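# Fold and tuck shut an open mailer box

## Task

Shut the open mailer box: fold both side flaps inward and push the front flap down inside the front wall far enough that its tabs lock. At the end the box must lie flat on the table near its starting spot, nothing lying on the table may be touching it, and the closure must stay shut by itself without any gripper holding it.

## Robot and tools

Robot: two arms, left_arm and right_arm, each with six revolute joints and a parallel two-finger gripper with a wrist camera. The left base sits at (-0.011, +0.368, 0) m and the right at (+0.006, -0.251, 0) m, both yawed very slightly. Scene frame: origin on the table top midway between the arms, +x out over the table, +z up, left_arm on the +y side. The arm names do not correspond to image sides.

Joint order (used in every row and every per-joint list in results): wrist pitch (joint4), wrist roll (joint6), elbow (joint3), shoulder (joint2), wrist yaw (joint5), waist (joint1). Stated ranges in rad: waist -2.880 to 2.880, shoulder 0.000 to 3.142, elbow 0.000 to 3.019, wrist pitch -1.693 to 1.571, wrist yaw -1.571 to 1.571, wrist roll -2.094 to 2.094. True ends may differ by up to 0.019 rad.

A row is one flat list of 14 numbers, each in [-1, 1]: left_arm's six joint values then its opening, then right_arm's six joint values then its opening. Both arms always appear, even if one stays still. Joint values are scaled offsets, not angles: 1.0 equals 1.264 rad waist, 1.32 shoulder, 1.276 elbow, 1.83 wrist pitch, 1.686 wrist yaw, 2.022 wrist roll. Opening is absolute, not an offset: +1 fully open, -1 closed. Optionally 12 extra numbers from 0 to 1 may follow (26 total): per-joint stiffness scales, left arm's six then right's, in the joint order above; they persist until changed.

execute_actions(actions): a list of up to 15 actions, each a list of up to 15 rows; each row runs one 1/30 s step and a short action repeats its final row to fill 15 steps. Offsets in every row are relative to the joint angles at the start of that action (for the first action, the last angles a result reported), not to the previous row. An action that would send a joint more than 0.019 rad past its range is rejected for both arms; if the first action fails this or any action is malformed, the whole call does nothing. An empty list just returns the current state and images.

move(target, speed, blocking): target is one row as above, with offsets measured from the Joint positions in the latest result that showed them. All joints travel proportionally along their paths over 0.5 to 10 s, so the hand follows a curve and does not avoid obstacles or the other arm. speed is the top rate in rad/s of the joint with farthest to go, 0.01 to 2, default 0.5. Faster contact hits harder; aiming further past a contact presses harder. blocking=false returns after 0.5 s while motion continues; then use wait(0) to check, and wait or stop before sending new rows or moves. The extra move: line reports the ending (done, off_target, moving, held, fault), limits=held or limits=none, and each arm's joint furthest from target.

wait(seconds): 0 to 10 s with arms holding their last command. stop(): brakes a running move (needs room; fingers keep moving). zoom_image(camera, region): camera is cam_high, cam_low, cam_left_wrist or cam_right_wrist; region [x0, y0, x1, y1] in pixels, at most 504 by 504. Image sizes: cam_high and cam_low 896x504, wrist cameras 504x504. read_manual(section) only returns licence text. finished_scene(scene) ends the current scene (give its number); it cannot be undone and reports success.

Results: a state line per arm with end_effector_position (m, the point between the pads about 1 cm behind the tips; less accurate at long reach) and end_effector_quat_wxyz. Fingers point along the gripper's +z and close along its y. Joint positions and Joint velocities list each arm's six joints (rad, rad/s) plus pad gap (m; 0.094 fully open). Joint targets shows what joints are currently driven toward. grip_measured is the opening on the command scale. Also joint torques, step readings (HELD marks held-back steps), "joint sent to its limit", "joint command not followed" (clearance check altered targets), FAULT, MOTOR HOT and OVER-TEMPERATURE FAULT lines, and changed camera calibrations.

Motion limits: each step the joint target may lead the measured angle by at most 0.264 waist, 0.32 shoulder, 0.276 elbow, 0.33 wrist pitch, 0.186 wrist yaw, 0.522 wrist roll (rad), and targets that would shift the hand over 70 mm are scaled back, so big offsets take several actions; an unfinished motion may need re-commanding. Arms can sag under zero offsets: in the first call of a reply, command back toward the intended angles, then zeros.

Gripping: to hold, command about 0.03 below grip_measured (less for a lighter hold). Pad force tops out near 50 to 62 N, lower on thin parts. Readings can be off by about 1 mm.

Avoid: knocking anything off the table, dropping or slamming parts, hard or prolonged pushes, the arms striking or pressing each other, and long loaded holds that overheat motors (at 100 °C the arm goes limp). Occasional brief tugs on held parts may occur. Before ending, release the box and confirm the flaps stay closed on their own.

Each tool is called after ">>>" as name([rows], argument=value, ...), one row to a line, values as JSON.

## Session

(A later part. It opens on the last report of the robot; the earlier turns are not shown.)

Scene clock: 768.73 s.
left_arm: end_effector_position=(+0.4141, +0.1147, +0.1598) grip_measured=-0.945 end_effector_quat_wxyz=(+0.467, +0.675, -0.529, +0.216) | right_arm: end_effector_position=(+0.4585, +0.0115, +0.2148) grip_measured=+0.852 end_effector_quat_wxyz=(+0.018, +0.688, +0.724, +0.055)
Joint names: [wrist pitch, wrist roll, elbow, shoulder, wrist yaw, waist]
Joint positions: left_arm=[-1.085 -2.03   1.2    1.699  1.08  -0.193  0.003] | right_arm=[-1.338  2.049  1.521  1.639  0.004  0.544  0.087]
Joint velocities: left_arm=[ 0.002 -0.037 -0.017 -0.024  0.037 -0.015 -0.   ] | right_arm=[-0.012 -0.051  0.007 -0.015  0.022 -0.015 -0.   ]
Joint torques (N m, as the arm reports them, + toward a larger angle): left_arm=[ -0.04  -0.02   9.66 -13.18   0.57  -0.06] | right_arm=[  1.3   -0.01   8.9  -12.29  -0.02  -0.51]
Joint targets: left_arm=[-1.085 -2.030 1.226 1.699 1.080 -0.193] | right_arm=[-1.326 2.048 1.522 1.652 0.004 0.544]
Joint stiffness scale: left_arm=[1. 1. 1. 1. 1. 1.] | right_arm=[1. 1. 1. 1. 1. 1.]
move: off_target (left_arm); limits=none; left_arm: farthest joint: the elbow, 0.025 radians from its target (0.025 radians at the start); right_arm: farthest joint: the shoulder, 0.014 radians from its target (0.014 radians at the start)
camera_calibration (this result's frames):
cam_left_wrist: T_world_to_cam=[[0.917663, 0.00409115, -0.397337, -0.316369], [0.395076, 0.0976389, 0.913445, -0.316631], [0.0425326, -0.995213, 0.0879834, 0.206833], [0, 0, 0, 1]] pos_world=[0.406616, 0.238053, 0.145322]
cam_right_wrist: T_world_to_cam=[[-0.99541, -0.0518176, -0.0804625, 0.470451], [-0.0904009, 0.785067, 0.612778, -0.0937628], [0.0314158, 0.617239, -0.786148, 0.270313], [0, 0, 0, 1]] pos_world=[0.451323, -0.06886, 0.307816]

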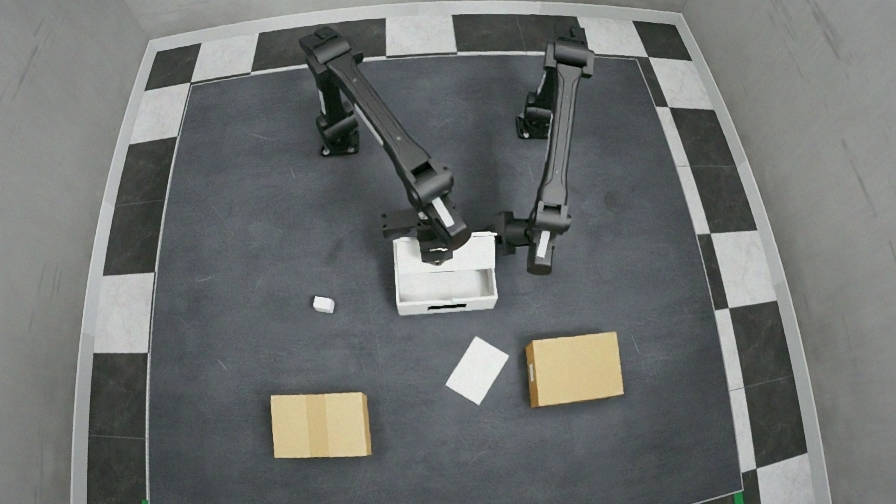

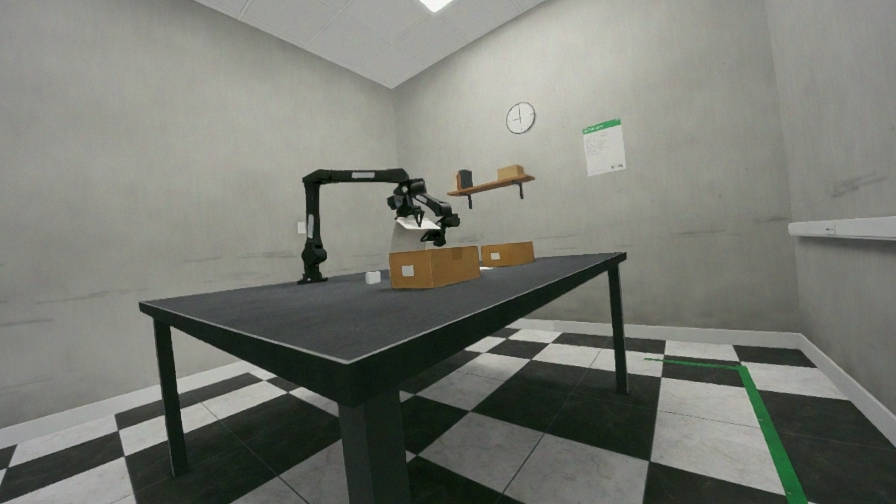

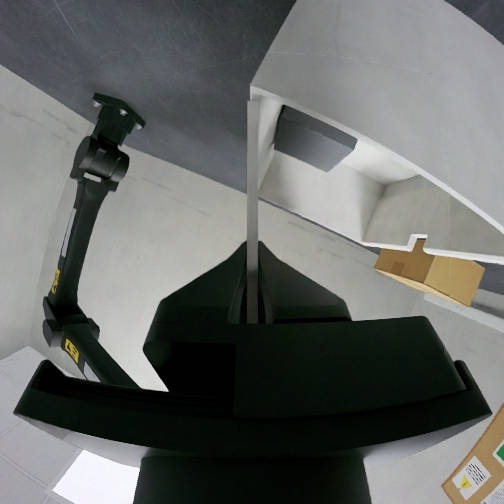

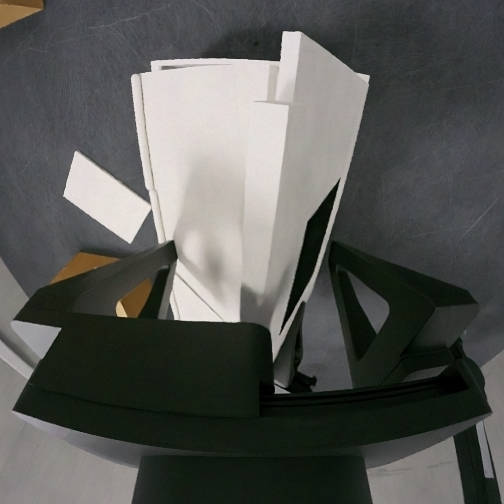

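>>> move(target=[0,0,0.02,0,0,0,-1, 0.024,0,-0.03,0.008,0,0,0.6], speed=0.05)

>>> execute_actions([
  [[0,0,0.02,0,0,0,-1,0,0,0,0,0,0,0.45]],
  [[0,0,0.02,0,0,0,-1,0,0,0.01,0,0,0,0.3]],
  [[0,0,0.02,0,0,0,-1,0,0,0.01,0,0,0,0.15]],
  [[0,0,0.02,0,0,0,-1,0,0,0.01,0,0,0,0.15]],
  [[0,0,0.02,0,0,0,-1,0,0,0.01,0,0,0,1]],
  [[0,0,0.02,0,0,0,-1,0,0,0.01,0,0,0,1]],
])

>>> zoom_image(camera="cam_low", region=[360, 160, 480, 265])

Scene clock: 782.10 s.
left_arm: end_effector_position=(+0.4141, +0.1147, +0.1598) grip_measured=-0.945 end_effector_quat_wxyz=(+0.467, +0.675, -0.529, +0.216) | right_arm: end_effector_position=(+0.4561, +0.0101, +0.2007) grip_measured=+0.602 end_effector_quat_wxyz=(+0.018, +0.688, +0.724, +0.053)
Joint names: [wrist pitch, wrist roll, elbow, shoulder, wrist yaw, waist]
Joint positions: left_arm=[-1.085 -2.03   1.2    1.699  1.08  -0.193  0.003] | right_arm=[-1.304  2.049  1.484  1.639  0.004  0.544  0.075]
Joint velocities: left_arm=[ 0.002  0.022 -0.002  0.005  0.081  0.015  0.001] | right_arm=[-0.002 -0.022 -0.002 -0.005  0.007 -0.005  0.   ]
Joint torques (N m, as the arm reports them, + toward a larger angle): left_arm=[ -0.03  -0.01   9.66 -13.23   0.57  -0.12] | right_arm=[  1.36   0.01   8.72 -12.76  -0.01  -0.73]
Joint targets: left_arm=[-1.085 -2.030 1.226 1.699 1.080 -0.193] | right_arm=[-1.294 2.049 1.483 1.649 0.004 0.544]
Joint stiffness scale: left_arm=[1. 1. 1. 1. 1. 1.] | right_arm=[1. 1. 1. 1. 1. 1.]
move: off_target (left_arm); limits=none; left_arm: farthest joint: the elbow, 0.025 radians from its target (0.025 radians at the start); right_arm: farthest joint: the shoulder, 0.011 radians from its target (0.011 radians at the start)
camera_calibration (this result's frames):
cam_left_wrist: T_world_to_cam=[[0.917663, 0.00409115, -0.397337, -0.316369], [0.395076, 0.0976389, 0.913445, -0.316631], [0.0425326, -0.995213, 0.0879834, 0.206833], [0, 0, 0, 1]] pos_world=[0.406616, 0.238053, 0.145322]
cam_right_wrist: T_world_to_cam=[[-0.995644, -0.0519543, -0.0774212, 0.466377], [-0.0885859, 0.786127, 0.611683, -0.0848675], [0.0290834, 0.615877, -0.787305, 0.26147], [0, 0, 0, 1]] pos_world=[0.449223, -0.0700863, 0.293876]

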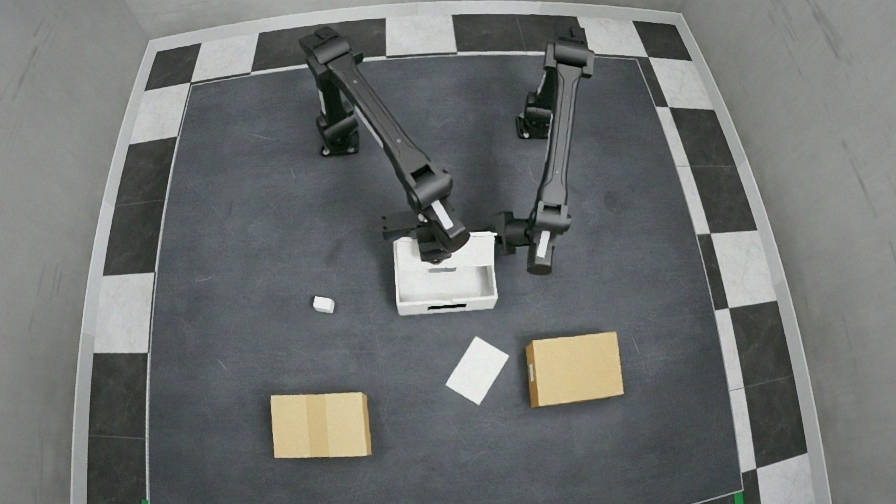

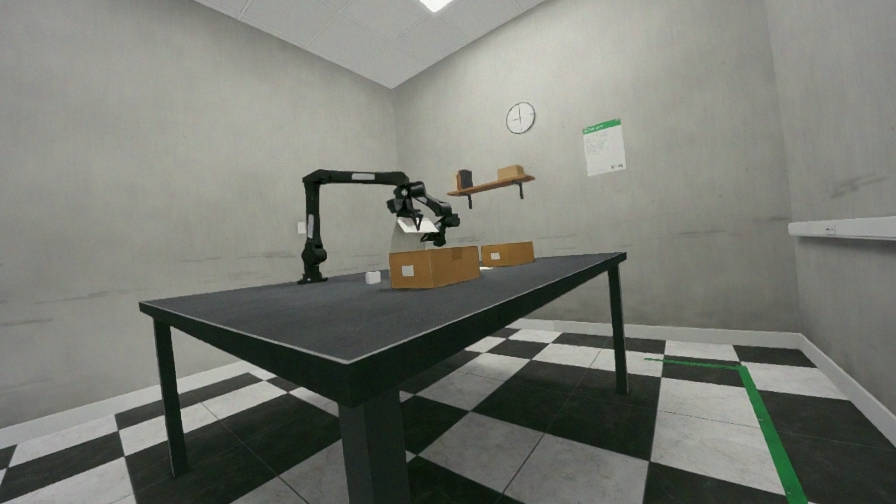

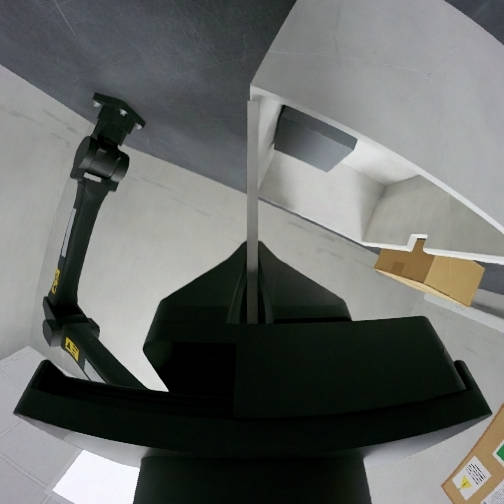

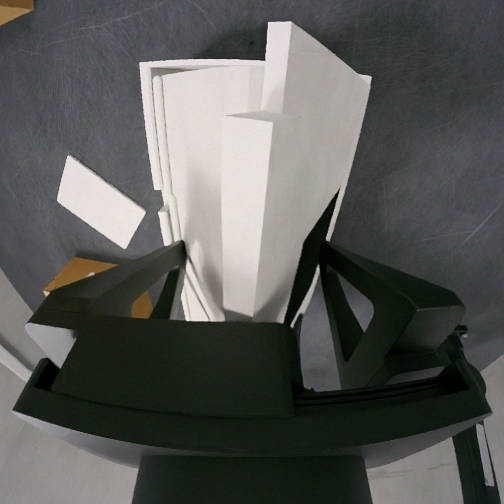

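Scene clock: 785.10 s.
left_arm: end_effector_position=(+0.4142, +0.1149, +0.1598) grip_measured=-0.945 end_effector_quat_wxyz=(+0.467, +0.678, -0.526, +0.214) | right_arm: end_effector_position=(+0.4539, +0.0102, +0.2004) grip_measured=+1.000 end_effector_quat_wxyz=(+0.013, +0.688, +0.724, +0.051)
Joint names: [wrist pitch, wrist roll, elbow, shoulder, wrist yaw, waist]
Joint positions: left_arm=[-1.085 -2.039  1.2    1.699  1.08  -0.192  0.003] | right_arm=[-1.311  2.049  1.484  1.639 -0.003  0.544  0.094]
Joint velocities: left_arm=[-0.002 -0.022  0.007 -0.005 -0.022 -0.024 -0.001] | right_arm=[ 0.002 -0.037  0.002 -0.005 -0.051  0.005  0.   ]
Joint torques (N m, as the arm reports them, + toward a larger angle): left_arm=[ -0.01  -0.01   9.64 -13.11   0.57  -0.15] | right_arm=[  1.01   0.01  10.08 -13.23   0.    -0.19]
Joint targets: left_arm=[-1.085 -2.039 1.226 1.699 1.080 -0.192] | right_arm=[-1.311 2.049 1.497 1.639 -0.003 0.544]
Joint stiffness scale: left_arm=[1. 1. 1. 1. 1. 1.] | right_arm=[1. 1. 1. 1. 1. 1.]
Step readings (joint positions; steps 1 to 15: 1st action; 16 to 30: 2nd action; 31 to 45: 3rd action; 46 to 60: 4th action; 61 to 75: 5th action; 76 to 90: 6th action):
0: left_arm=[-1.085 -2.030 1.200 1.699 1.080 -0.193] | right_arm=[-1.304 2.049 1.484 1.639 0.004 0.544]
1: left_arm=[-1.085 -2.030 1.200 1.699 1.080 -0.193] | right_arm=[-1.304 2.049 1.484 1.639 0.004 0.544]
2: left_arm=[-1.085 -2.030 1.200 1.699 1.080 -0.193] | right_arm=[-1.304 2.049 1.484 1.639 0.004 0.544]
4: left_arm=[-1.085 -2.030 1.200 1.699 1.080 -0.193] | right_arm=[-1.304 2.049 1.484 1.639 0.004 0.544]
8: left_arm=[-1.085 -2.030 1.200 1.699 1.080 -0.193] | right_arm=[-1.304 2.049 1.484 1.639 0.004 0.544]
15: left_arm=[-1.085 -2.030 1.200 1.699 1.080 -0.193] | right_arm=[-1.304 2.049 1.484 1.639 0.004 0.544]
16: left_arm=[-1.085 -2.030 1.200 1.699 1.080 -0.193] | right_arm=[-1.304 2.049 1.484 1.639 0.004 0.544]
17: left_arm=[-1.085 -2.031 1.200 1.699 1.080 -0.193] | right_arm=[-1.305 2.049 1.484 1.639 0.004 0.544]
19: left_arm=[-1.085 -2.033 1.200 1.699 1.080 -0.193] | right_arm=[-1.306 2.049 1.484 1.639 0.002 0.544]
23: left_arm=[-1.085 -2.034 1.200 1.699 1.080 -0.193] | right_arm=[-1.306 2.049 1.484 1.639 0.002 0.544]
30: left_arm=[-1.085 -2.034 1.200 1.699 1.080 -0.193] | right_arm=[-1.306 2.049 1.484 1.639 0.002 0.544]
31: left_arm=[-1.085 -2.036 1.200 1.699 1.080 -0.193] | right_arm=[-1.307 2.049 1.484 1.639 0.001 0.544]
32: left_arm=[-1.085 -2.038 1.200 1.699 1.080 -0.192] | right_arm=[-1.310 2.049 1.484 1.639 -0.001 0.544]
34: left_arm=[-1.085 -2.038 1.200 1.699 1.080 -0.192] | right_arm=[-1.311 2.049 1.484 1.639 -0.002 0.544]
38: left_arm=[-1.085 -2.038 1.200 1.699 1.080 -0.192] | right_arm=[-1.311 2.049 1.484 1.639 -0.002 0.544]
45: left_arm=[-1.085 -2.038 1.200 1.699 1.080 -0.192] | right_arm=[-1.311 2.049 1.484 1.639 -0.002 0.544]
46: left_arm=[-1.085 -2.039 1.200 1.699 1.080 -0.192] | right_arm=[-1.311 2.049 1.484 1.639 -0.003 0.544]
47: left_arm=[-1.085 -2.039 1.200 1.699 1.080 -0.192] | right_arm=[-1.311 2.049 1.484 1.639 -0.003 0.544]
49: left_arm=[-1.085 -2.039 1.200 1.699 1.080 -0.192] | right_arm=[-1.311 2.049 1.484 1.639 -0.003 0.544]
53: left_arm=[-1.085 -2.039 1.200 1.699 1.080 -0.192] | right_arm=[-1.311 2.049 1.484 1.639 -0.003 0.544]
60: left_arm=[-1.085 -2.039 1.200 1.699 1.080 -0.192] | right_arm=[-1.311 2.049 1.484 1.639 -0.003 0.544]
61: left_arm=[-1.085 -2.039 1.200 1.699 1.080 -0.192] | right_arm=[-1.311 2.049 1.484 1.639 -0.003 0.544]
62: left_arm=[-1.085 -2.039 1.200 1.699 1.080 -0.192] | right_arm=[-1.311 2.049 1.484 1.639 -0.003 0.544]
64: left_arm=[-1.085 -2.039 1.200 1.699 1.080 -0.192] | right_arm=[-1.311 2.049 1.484 1.639 -0.003 0.544]
68: left_arm=[-1.085 -2.039 1.200 1.699 1.080 -0.192] | right_arm=[-1.311 2.049 1.484 1.639 -0.003 0.544]
75: left_arm=[-1.085 -2.039 1.200 1.699 1.080 -0.192] | right_arm=[-1.311 2.049 1.484 1.639 -0.003 0.544]
76: left_arm=[-1.085 -2.039 1.200 1.699 1.080 -0.192] | right_arm=[-1.311 2.049 1.484 1.639 -0.003 0.544]
77: left_arm=[-1.085 -2.039 1.200 1.699 1.080 -0.192] | right_arm=[-1.311 2.049 1.484 1.639 -0.003 0.544]
79: left_arm=[-1.085 -2.039 1.200 1.699 1.080 -0.192] | right_arm=[-1.311 2.049 1.484 1.639 -0.003 0.544]
83: left_arm=[-1.085 -2.039 1.200 1.699 1.080 -0.192] | right_arm=[-1.311 2.049 1.484 1.639 -0.003 0.544]
90: Joint positions above
camera_calibration (this result's frames):
cam_left_wrist: T_world_to_cam=[[0.914666, 0.00924922, -0.404104, -0.31481], [0.401368, 0.0975561, 0.910707, -0.318818], [0.0478461, -0.995187, 0.0855189, 0.2052], [0, 0, 0, 1]] pos_world=[0.406092, 0.238227, 0.145585]
cam_right_wrist: T_world_to_cam=[[-0.996343, -0.0525648, -0.0673642, 0.462417], [-0.0829361, 0.784605, 0.614424, -0.0880514], [0.0205572, 0.617764, -0.786095, 0.264795], [0, 0, 0, 1]] pos_world=[0.44798, -0.0701884, 0.293405]

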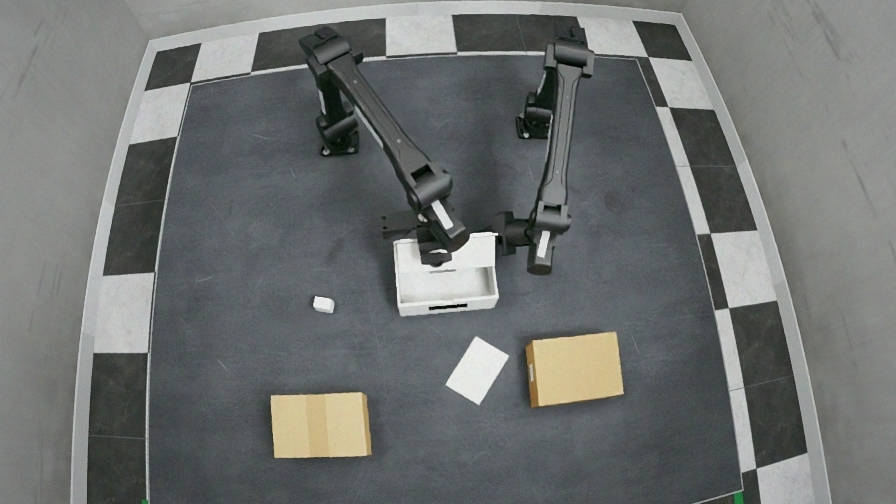

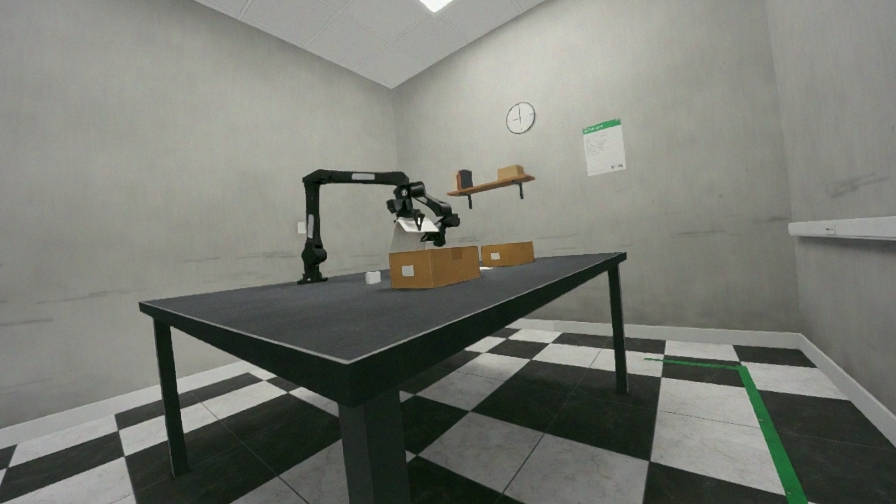

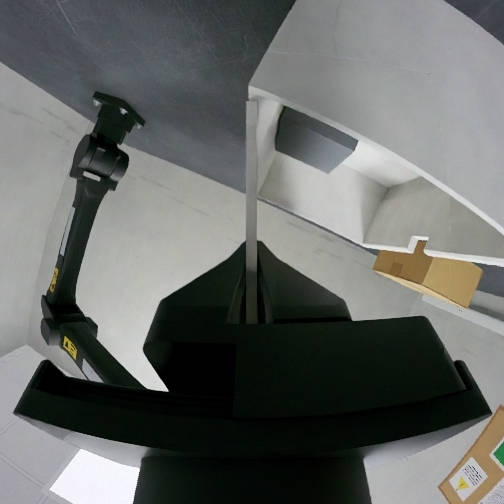

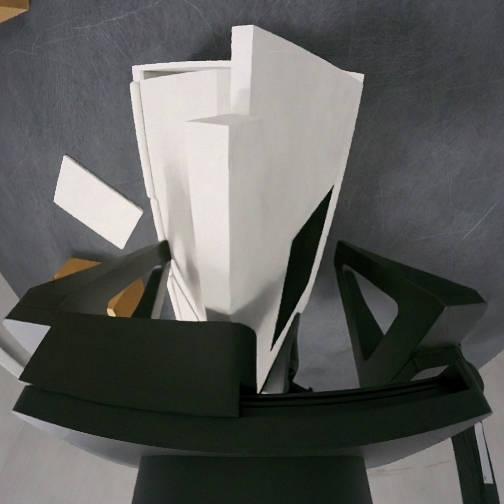

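Region (360, 160, 480, 265) of cam_low's 896x504 image, scaled by 4.200, with more detail than that image has; it fills the top 441 rows of this view, and the rest is white.

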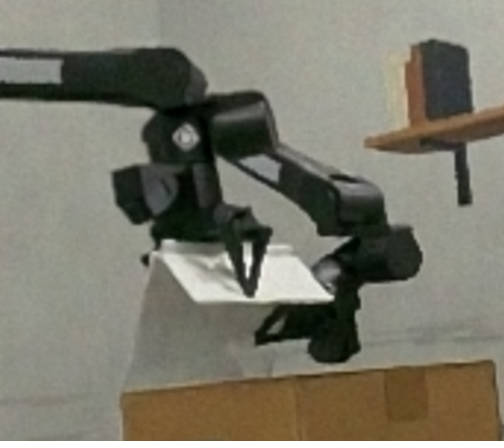

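>>> move(target=[0,0,0.02,0,0,0,0.3, 0,0,0.015,0,0,0,0.4])

>>> move(target=[0,0,0.02,0,0,0.16,0.3, 0,0,0.015,0,0,0,0.4], speed=0.3)

>>> move(target=[0,0,0.02,0,0,0,0.3, 0,-0.015,0.066,0.075,0,-0.026,0.3], speed=0.07)

>>> zoom_image(camera="cam_low", region=[360, 160, 480, 265])

Scene clock: 812.33 s.
left_arm: end_effector_position=(+0.4137, +0.1150, +0.1593) grip_measured=+0.298 end_effector_quat_wxyz=(+0.468, +0.678, -0.526, +0.213) | right_arm: end_effector_position=(+0.4539, +0.0102, +0.2004) grip_measured=+0.402 end_effector_quat_wxyz=(+0.013, +0.688, +0.724, +0.051)
Joint names: [wrist pitch, wrist roll, elbow, shoulder, wrist yaw, waist]
Joint positions: left_arm=[-1.085 -2.039  1.199  1.699  1.08  -0.192  0.061] | right_arm=[-1.311  2.049  1.484  1.639 -0.003  0.544  0.066]
Joint velocities: left_arm=[-0.002  0.007 -0.022 -0.015 -0.037 -0.005 -0.001] | right_arm=[-0.017  0.007 -0.002 -0.005 -0.022 -0.005 -0.   ]
Joint torques (N m, as the arm reports them, + toward a larger angle): left_arm=[ -0.03  -0.02   9.76 -13.19   0.57  -0.17] | right_arm=[  0.76  -0.01  10.54 -13.54   0.02  -0.05]
Joint targets: left_arm=[-1.085 -2.039 1.225 1.699 1.080 -0.192] | right_arm=[-1.311 2.049 1.503 1.639 -0.003 0.544]
Joint stiffness scale: left_arm=[1. 1. 1. 1. 1. 1.] | right_arm=[1. 1. 1. 1. 1. 1.]
move: off_target (left_arm); limits=none; left_arm: farthest joint: the elbow, 0.027 radians from its target (0.025 radians at the start); right_arm: farthest joint: the elbow, 0.019 radians from its target (0.019 radians at the start)
camera_calibration (this result's frames):
cam_left_wrist: T_world_to_cam=[[0.914064, 0.00938689, -0.405461, -0.314108], [0.402722, 0.0972465, 0.910142, -0.318599], [0.047973, -0.995216, 0.0851092, 0.205398], [0, 0, 0, 1]] pos_world=[0.405568, 0.238346, 0.145131]
cam_right_wrist: T_world_to_cam=[[-0.996343, -0.0525648, -0.0673642, 0.462417], [-0.0829361, 0.784605, 0.614424, -0.0880514], [0.0205572, 0.617764, -0.786095, 0.264795], [0, 0, 0, 1]] pos_world=[0.44798, -0.0701884, 0.293405]

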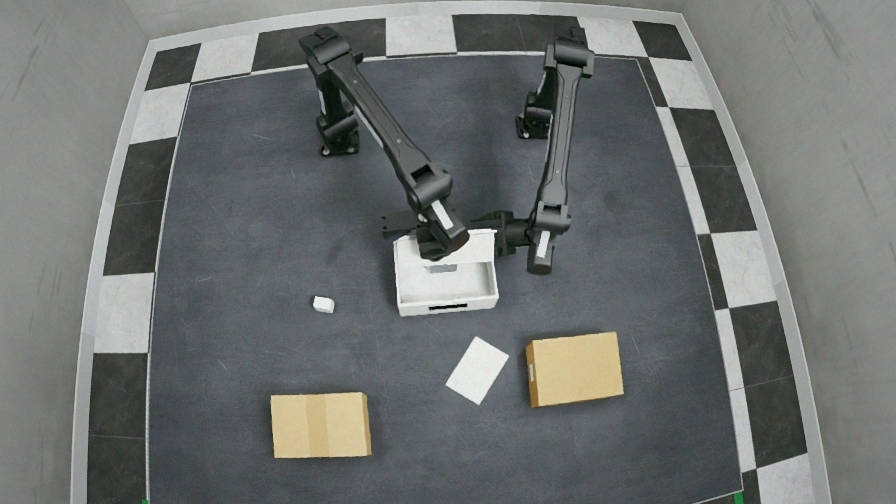

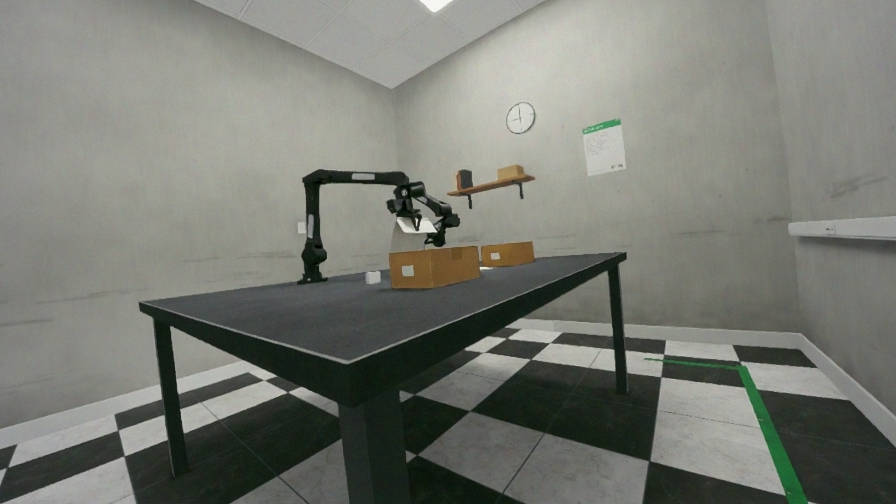

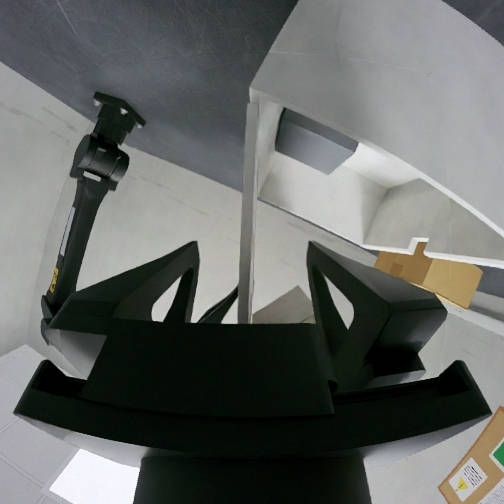

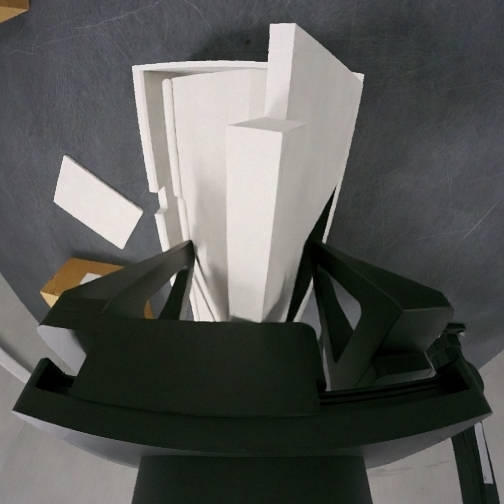

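Scene clock: 813.43 s.
left_arm: end_effector_position=(+0.4562, +0.2074, +0.1589) grip_measured=+0.298 end_effector_quat_wxyz=(+0.444, +0.729, -0.453, +0.260) | right_arm: end_effector_position=(+0.4539, +0.0102, +0.2004) grip_measured=+0.402 end_effector_quat_wxyz=(+0.013, +0.688, +0.724, +0.051)
Joint names: [wrist pitch, wrist roll, elbow, shoulder, wrist yaw, waist]
Joint positions: left_arm=[-1.085 -2.039  1.197  1.699  1.08   0.014  0.061] | right_arm=[-1.311  2.049  1.484  1.639 -0.003  0.544  0.066]
Joint velocities: left_arm=[ 0.017  0.007 -0.002 -0.024 -0.022 -0.024 -0.001] | right_arm=[-0.002  0.007 -0.022 -0.015 -0.066 -0.024 -0.001]
Joint torques (N m, as the arm reports them, + toward a larger angle): left_arm=[  0.    -0.01   9.74 -13.2    0.57  -0.32] | right_arm=[  0.76  -0.01  10.48 -13.27   0.     0.18]
Joint targets: left_arm=[-1.085 -2.039 1.224 1.699 1.080 0.010] | right_arm=[-1.311 2.049 1.503 1.639 -0.003 0.544]
Joint stiffness scale: left_arm=[1. 1. 1. 1. 1. 1.] | right_arm=[1. 1. 1. 1. 1. 1.]
move: off_target (left_arm); limits=none; left_arm: farthest joint: the elbow, 0.027 radians from its target (0.026 radians at the start); right_arm: farthest joint: the elbow, 0.019 radians from its target (0.019 radians at the start)
camera_calibration (this result's frames):
cam_left_wrist: T_world_to_cam=[[0.892279, 0.196503, -0.406478, -0.382653], [0.37529, 0.177688, 0.909717, -0.348444], [0.250988, -0.964268, 0.0848018, 0.19639], [0, 0, 0, 1]] pos_world=[0.422909, 0.32648, 0.144791]
cam_right_wrist: T_world_to_cam=[[-0.996343, -0.0525648, -0.0673642, 0.462417], [-0.0829361, 0.784605, 0.614424, -0.0880514], [0.0205572, 0.617764, -0.786095, 0.264795], [0, 0, 0, 1]] pos_world=[0.44798, -0.0701884, 0.293405]

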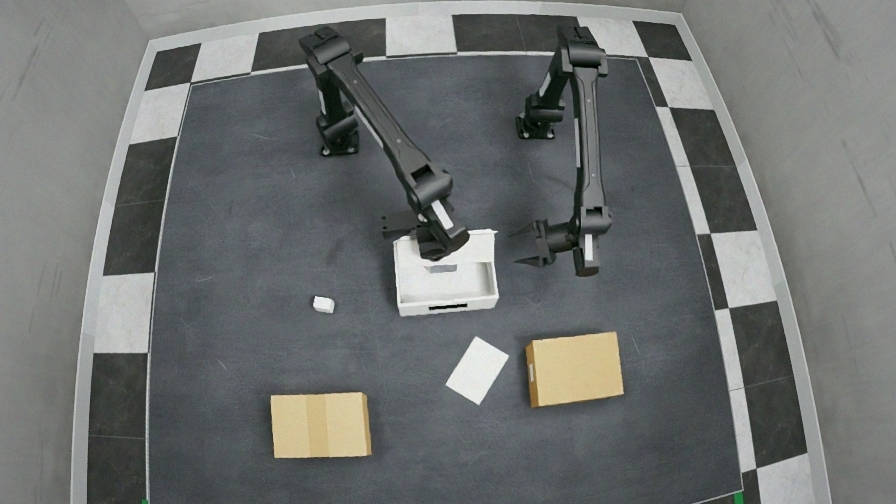

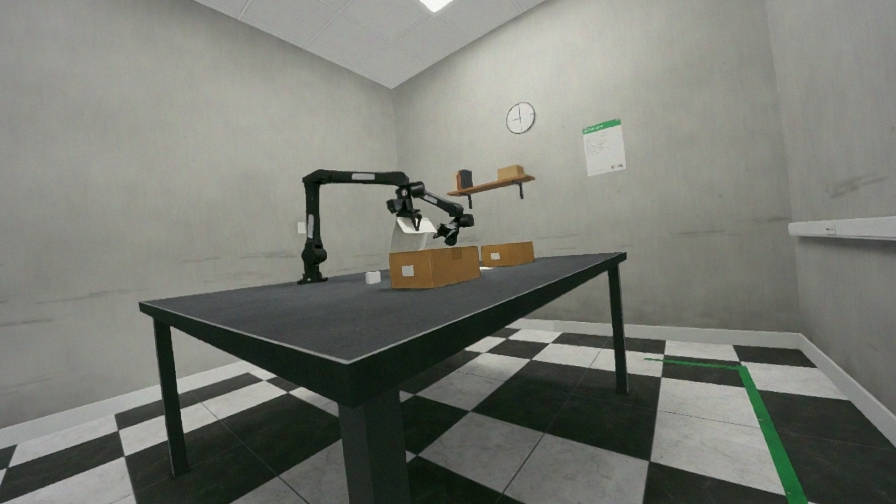

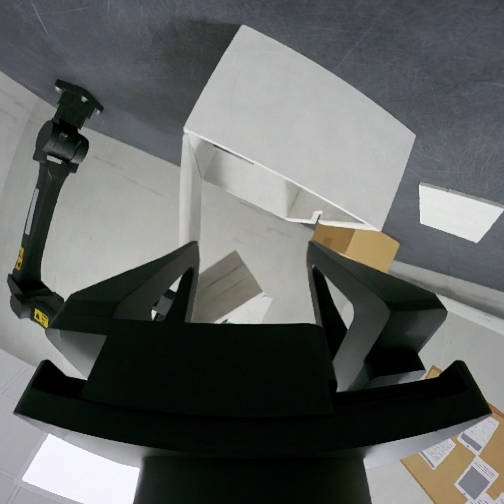

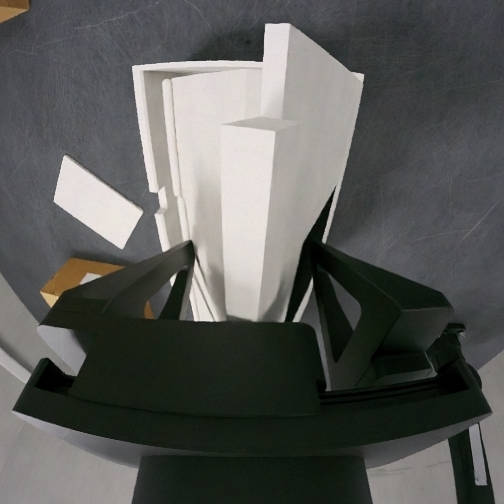

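Scene clock: 815.10 s.
left_arm: end_effector_position=(+0.4562, +0.2074, +0.1589) grip_measured=+0.298 end_effector_quat_wxyz=(+0.444, +0.729, -0.453, +0.260) | right_arm: end_effector_position=(+0.4715, +0.0112, +0.1774) grip_measured=+0.302 end_effector_quat_wxyz=(+0.007, +0.689, +0.724, +0.031)
Joint names: [wrist pitch, wrist roll, elbow, shoulder, wrist yaw, waist]
Joint positions: left_arm=[-1.085 -2.039  1.197  1.699  1.08   0.014  0.061] | right_arm=[-1.315  2.035  1.523  1.715 -0.004  0.529  0.061]
Joint velocities: left_arm=[ 0.017  0.022  0.012  0.005  0.007 -0.005 -0.001] | right_arm=[-0.007 -0.037 -0.012  0.005  0.022 -0.005 -0.001]
Joint torques (N m, as the arm reports them, + toward a larger angle): left_arm=[ -0.02  -0.01   9.65 -13.13   0.57  -0.09] | right_arm=[  0.68  -0.22  12.31 -12.21   0.04  -1.81]
Joint targets: left_arm=[-1.085 -2.039 1.223 1.699 1.080 0.014] | right_arm=[-1.311 2.018 1.568 1.738 -0.003 0.511]
Joint stiffness scale: left_arm=[1. 1. 1. 1. 1. 1.] | right_arm=[1. 1. 1. 1. 1. 1.]
move: off_target (left_arm, right_arm); limits=none; left_arm: farthest joint: the elbow, 0.025 radians from its target (0.025 radians at the start); right_arm: farthest joint: the elbow, 0.045 radians from its target (0.084 radians at the start)
camera_calibration (this result's frames):
cam_left_wrist: T_world_to_cam=[[0.892279, 0.196503, -0.406478, -0.382653], [0.37529, 0.177688, 0.909717, -0.348444], [0.250988, -0.964268, 0.0848018, 0.19639], [0, 0, 0, 1]] pos_world=[0.422909, 0.32648, 0.144791]
cam_right_wrist: T_world_to_cam=[[-0.998155, -0.0520784, -0.0312159, 0.472877], [-0.0603799, 0.79725, 0.600622, -0.0815769], [-0.00639255, 0.601399, -0.798923, 0.260931], [0, 0, 0, 1]] pos_world=[0.468747, -0.0672597, 0.272222]

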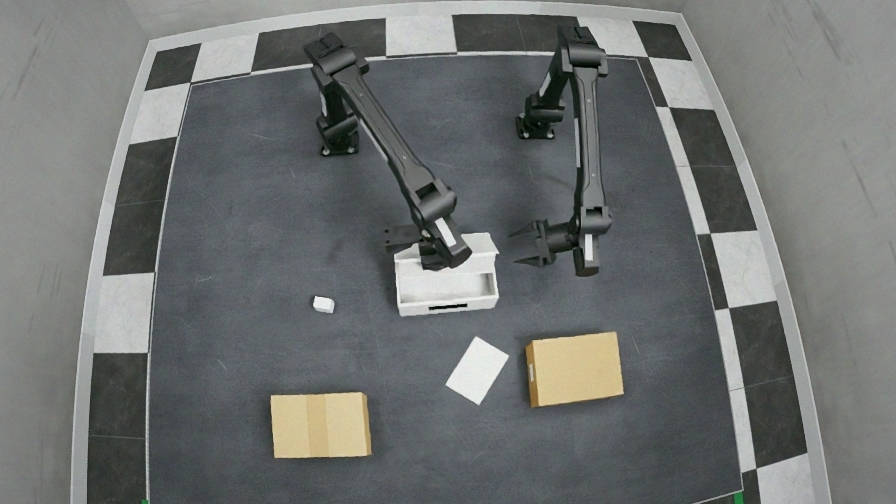

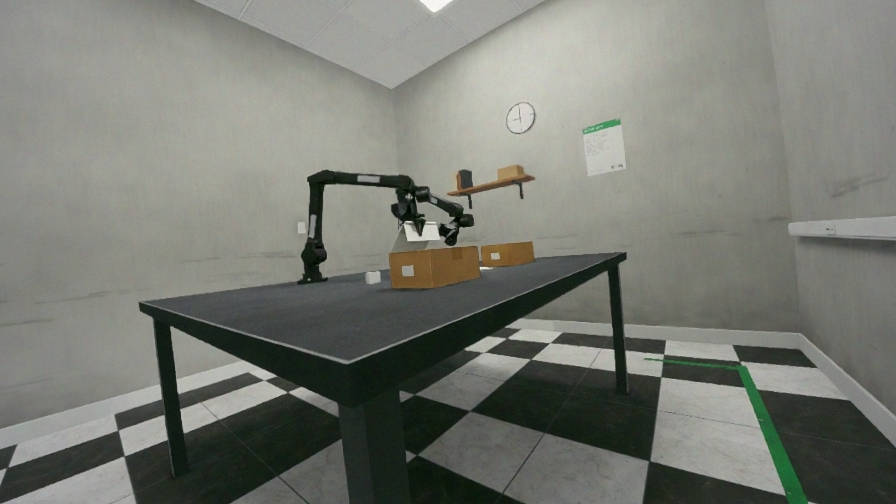

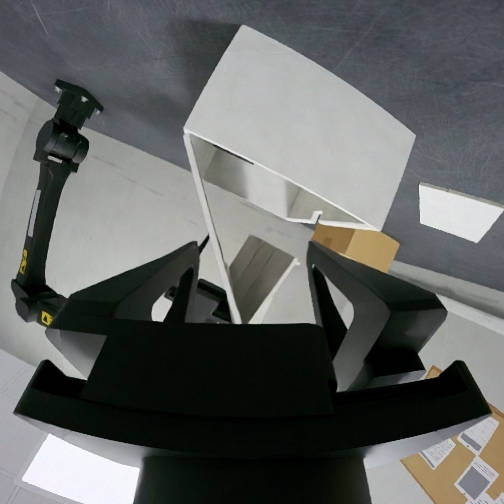

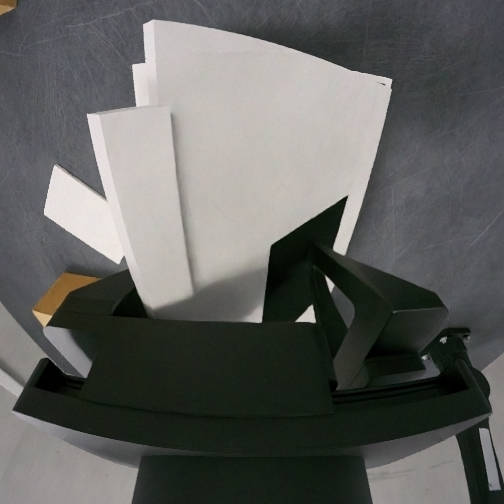

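Region (360, 160, 480, 265) of cam_low's 896x504 image, scaled by 4.200, with more detail than that image has; it fills the top 441 rows of this view, and the rest is white.

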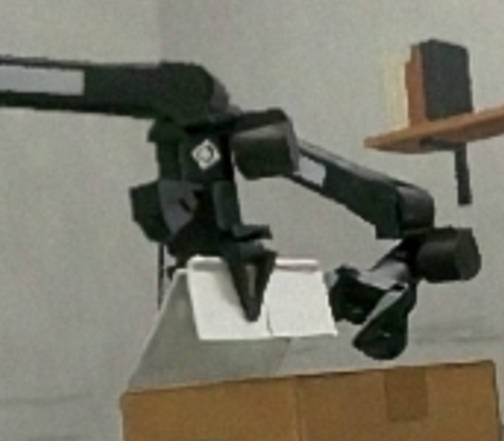

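>>> execute_actions(actions=[])

Scene clock: 854.53 s.
left_arm: end_effector_position=(+0.4562, +0.2074, +0.1589) grip_measured=+0.298 end_effector_quat_wxyz=(+0.444, +0.729, -0.453, +0.260) | right_arm: end_effector_position=(+0.4715, +0.0112, +0.1774) grip_measured=+0.302 end_effector_quat_wxyz=(+0.007, +0.689, +0.724, +0.031)
Joint names: [wrist pitch, wrist roll, elbow, shoulder, wrist yaw, waist]
Joint positions: left_arm=[-1.085 -2.039  1.197  1.699  1.08   0.014  0.061] | right_arm=[-1.315  2.035  1.523  1.715 -0.004  0.529  0.061]
Joint velocities: left_arm=[ 0.002 -0.022 -0.007 -0.005 -0.007 -0.005 -0.   ] | right_arm=[ 0.007  0.037 -0.002 -0.005  0.037 -0.005  0.001]
Joint torques (N m, as the arm reports them, + toward a larger angle): left_arm=[  0.01  -0.02   9.65 -13.21   0.57  -0.16] | right_arm=[  0.73  -0.19  12.27 -12.12   0.01  -1.73]
Joint targets: left_arm=[-1.085 -2.039 1.223 1.699 1.080 0.014] | right_arm=[-1.311 2.018 1.568 1.738 -0.003 0.511]
Joint stiffness scale: left_arm=[1. 1. 1. 1. 1. 1.] | right_arm=[1. 1. 1. 1. 1. 1.]
camera_calibration (this result's frames):
cam_left_wrist: T_world_to_cam=[[0.892279, 0.196503, -0.406478, -0.382653], [0.37529, 0.177688, 0.909717, -0.348444], [0.250988, -0.964268, 0.0848018, 0.19639], [0, 0, 0, 1]] pos_world=[0.422909, 0.32648, 0.144791]
cam_right_wrist: T_world_to_cam=[[-0.998155, -0.0520784, -0.0312159, 0.472877], [-0.0603799, 0.79725, 0.600622, -0.0815769], [-0.00639255, 0.601399, -0.798923, 0.260931], [0, 0, 0, 1]] pos_world=[0.468747, -0.0672597, 0.272222]

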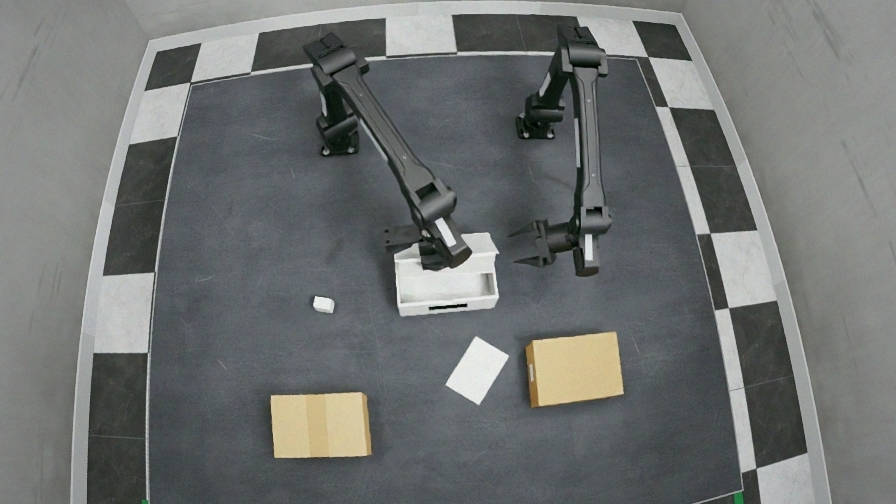

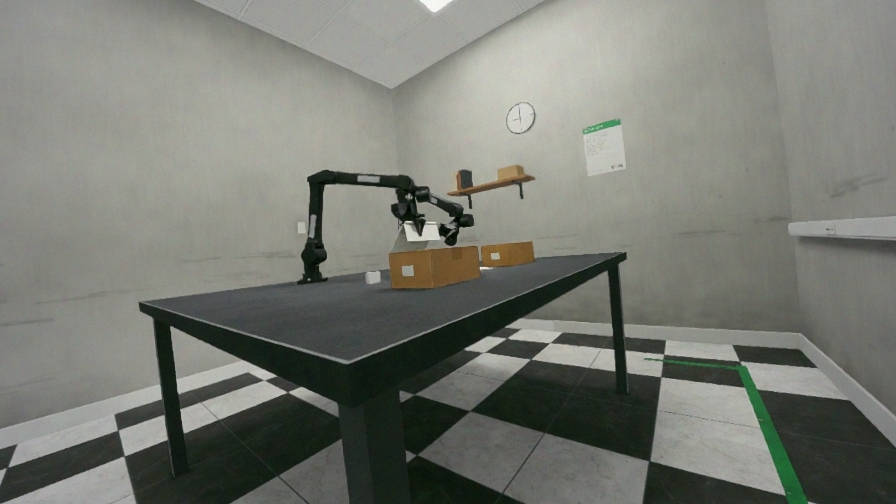

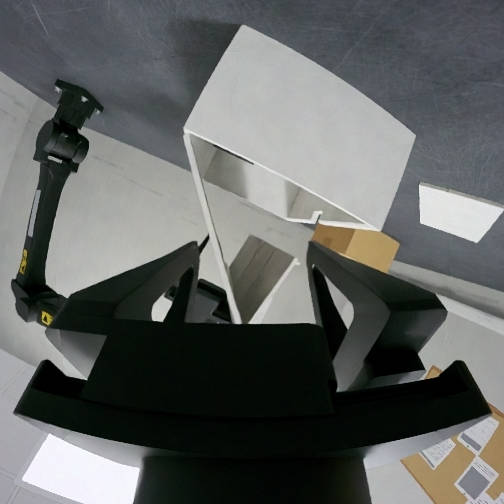

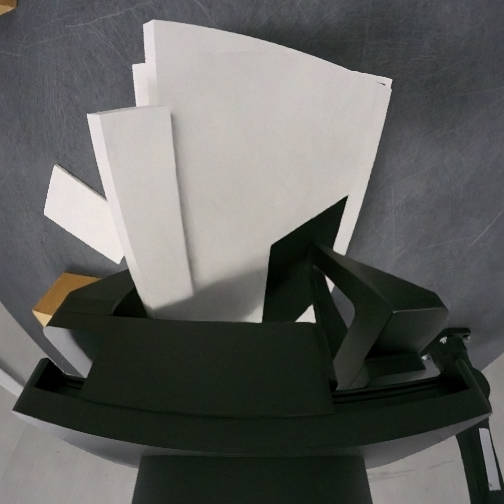

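>>> move(target=[0,0,0.02,0,0,0,0.3,0.027,-0.02,0.088,0.105,0,-0.04,0.3], speed=0.07)

Scene clock: 871.23 s.
left_arm: end_effector_position=(+0.4562, +0.2074, +0.1589) grip_measured=+0.298 end_effector_quat_wxyz=(+0.444, +0.729, -0.453, +0.260) | right_arm: end_effector_position=(+0.5039, +0.0170, +0.1754) grip_measured=+0.302 end_effector_quat_wxyz=(+0.007, +0.684, +0.729, +0.040)
Joint names: [wrist pitch, wrist roll, elbow, shoulder, wrist yaw, waist]
Joint positions: left_arm=[-1.085 -2.039  1.197  1.699  1.08   0.014  0.061] | right_arm=[-1.319  1.999  1.615  1.787 -0.011  0.507  0.061]
Joint velocities: left_arm=[-0.012 -0.007 -0.002 -0.005 -0.037 -0.015  0.   ] | right_arm=[ 0.027  0.066 -0.007 -0.005  0.051  0.005  0.   ]
Joint torques (N m, as the arm reports them, + toward a larger angle): left_arm=[ -0.04  -0.02   9.61 -13.18   0.57  -0.15] | right_arm=[ 3.03 -0.06 10.5  -9.98  0.28 -2.18]
Joint targets: left_arm=[-1.085 -2.039 1.223 1.699 1.080 0.014] | right_arm=[-1.266 1.994 1.636 1.853 -0.004 0.478]
Joint stiffness scale: left_arm=[1. 1. 1. 1. 1. 1.] | right_arm=[1. 1. 1. 1. 1. 1.]
move: off_target (left_arm, right_arm); limits=none; left_arm: farthest joint: the elbow, 0.025 radians from its target (0.025 radians at the start); right_arm: farthest joint: the shoulder, 0.067 radians from its target (0.139 radians at the start)
camera_calibration (this result's frames):
cam_left_wrist: T_world_to_cam=[[0.892279, 0.196503, -0.406478, -0.382653], [0.37529, 0.177688, 0.909717, -0.348444], [0.250988, -0.964268, 0.0848018, 0.19639], [0, 0, 0, 1]] pos_world=[0.422909, 0.32648, 0.144791]
cam_right_wrist: T_world_to_cam=[[-0.996858, -0.0661455, -0.0435705, 0.507209], [-0.0789853, 0.789116, 0.609144, -0.0750631], [-0.00590997, 0.610672, -0.791862, 0.25441], [0, 0, 0, 1]] pos_world=[0.501191, -0.0625779, 0.269281]

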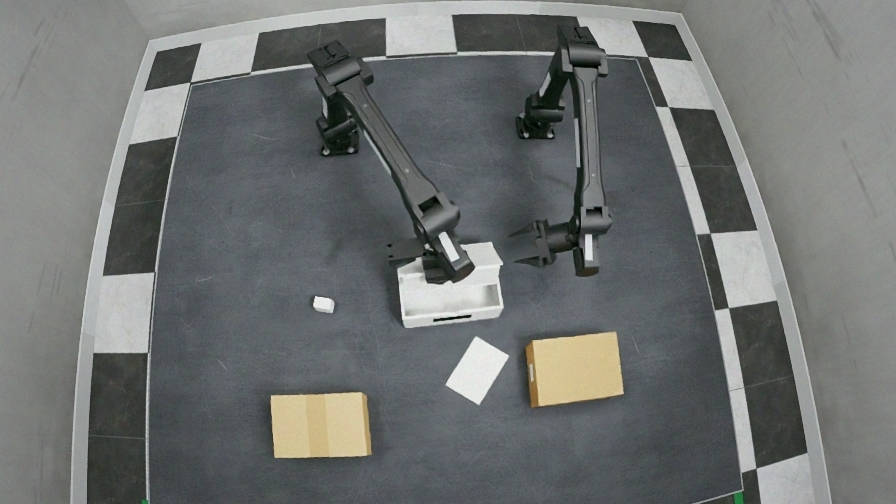

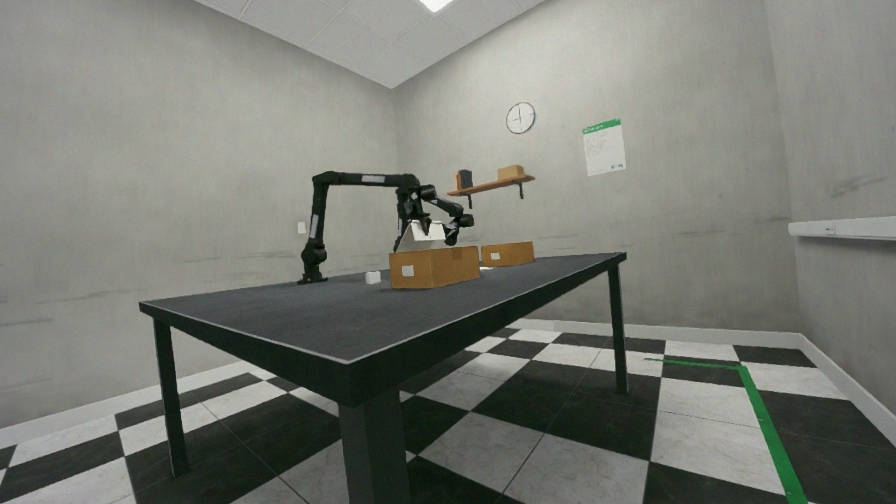

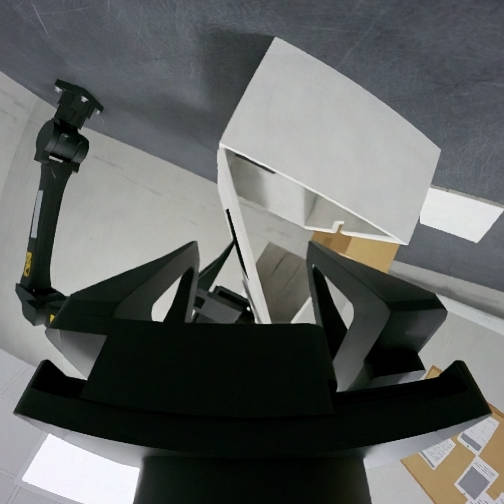

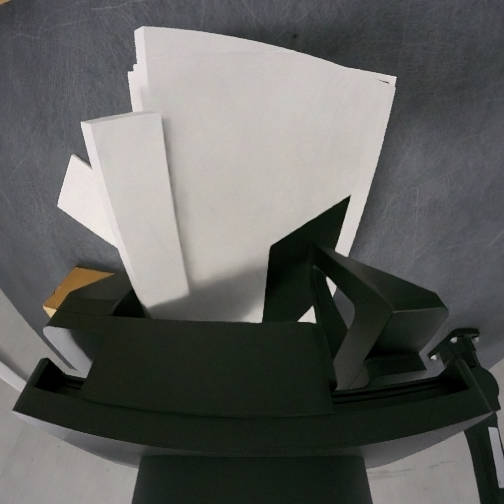

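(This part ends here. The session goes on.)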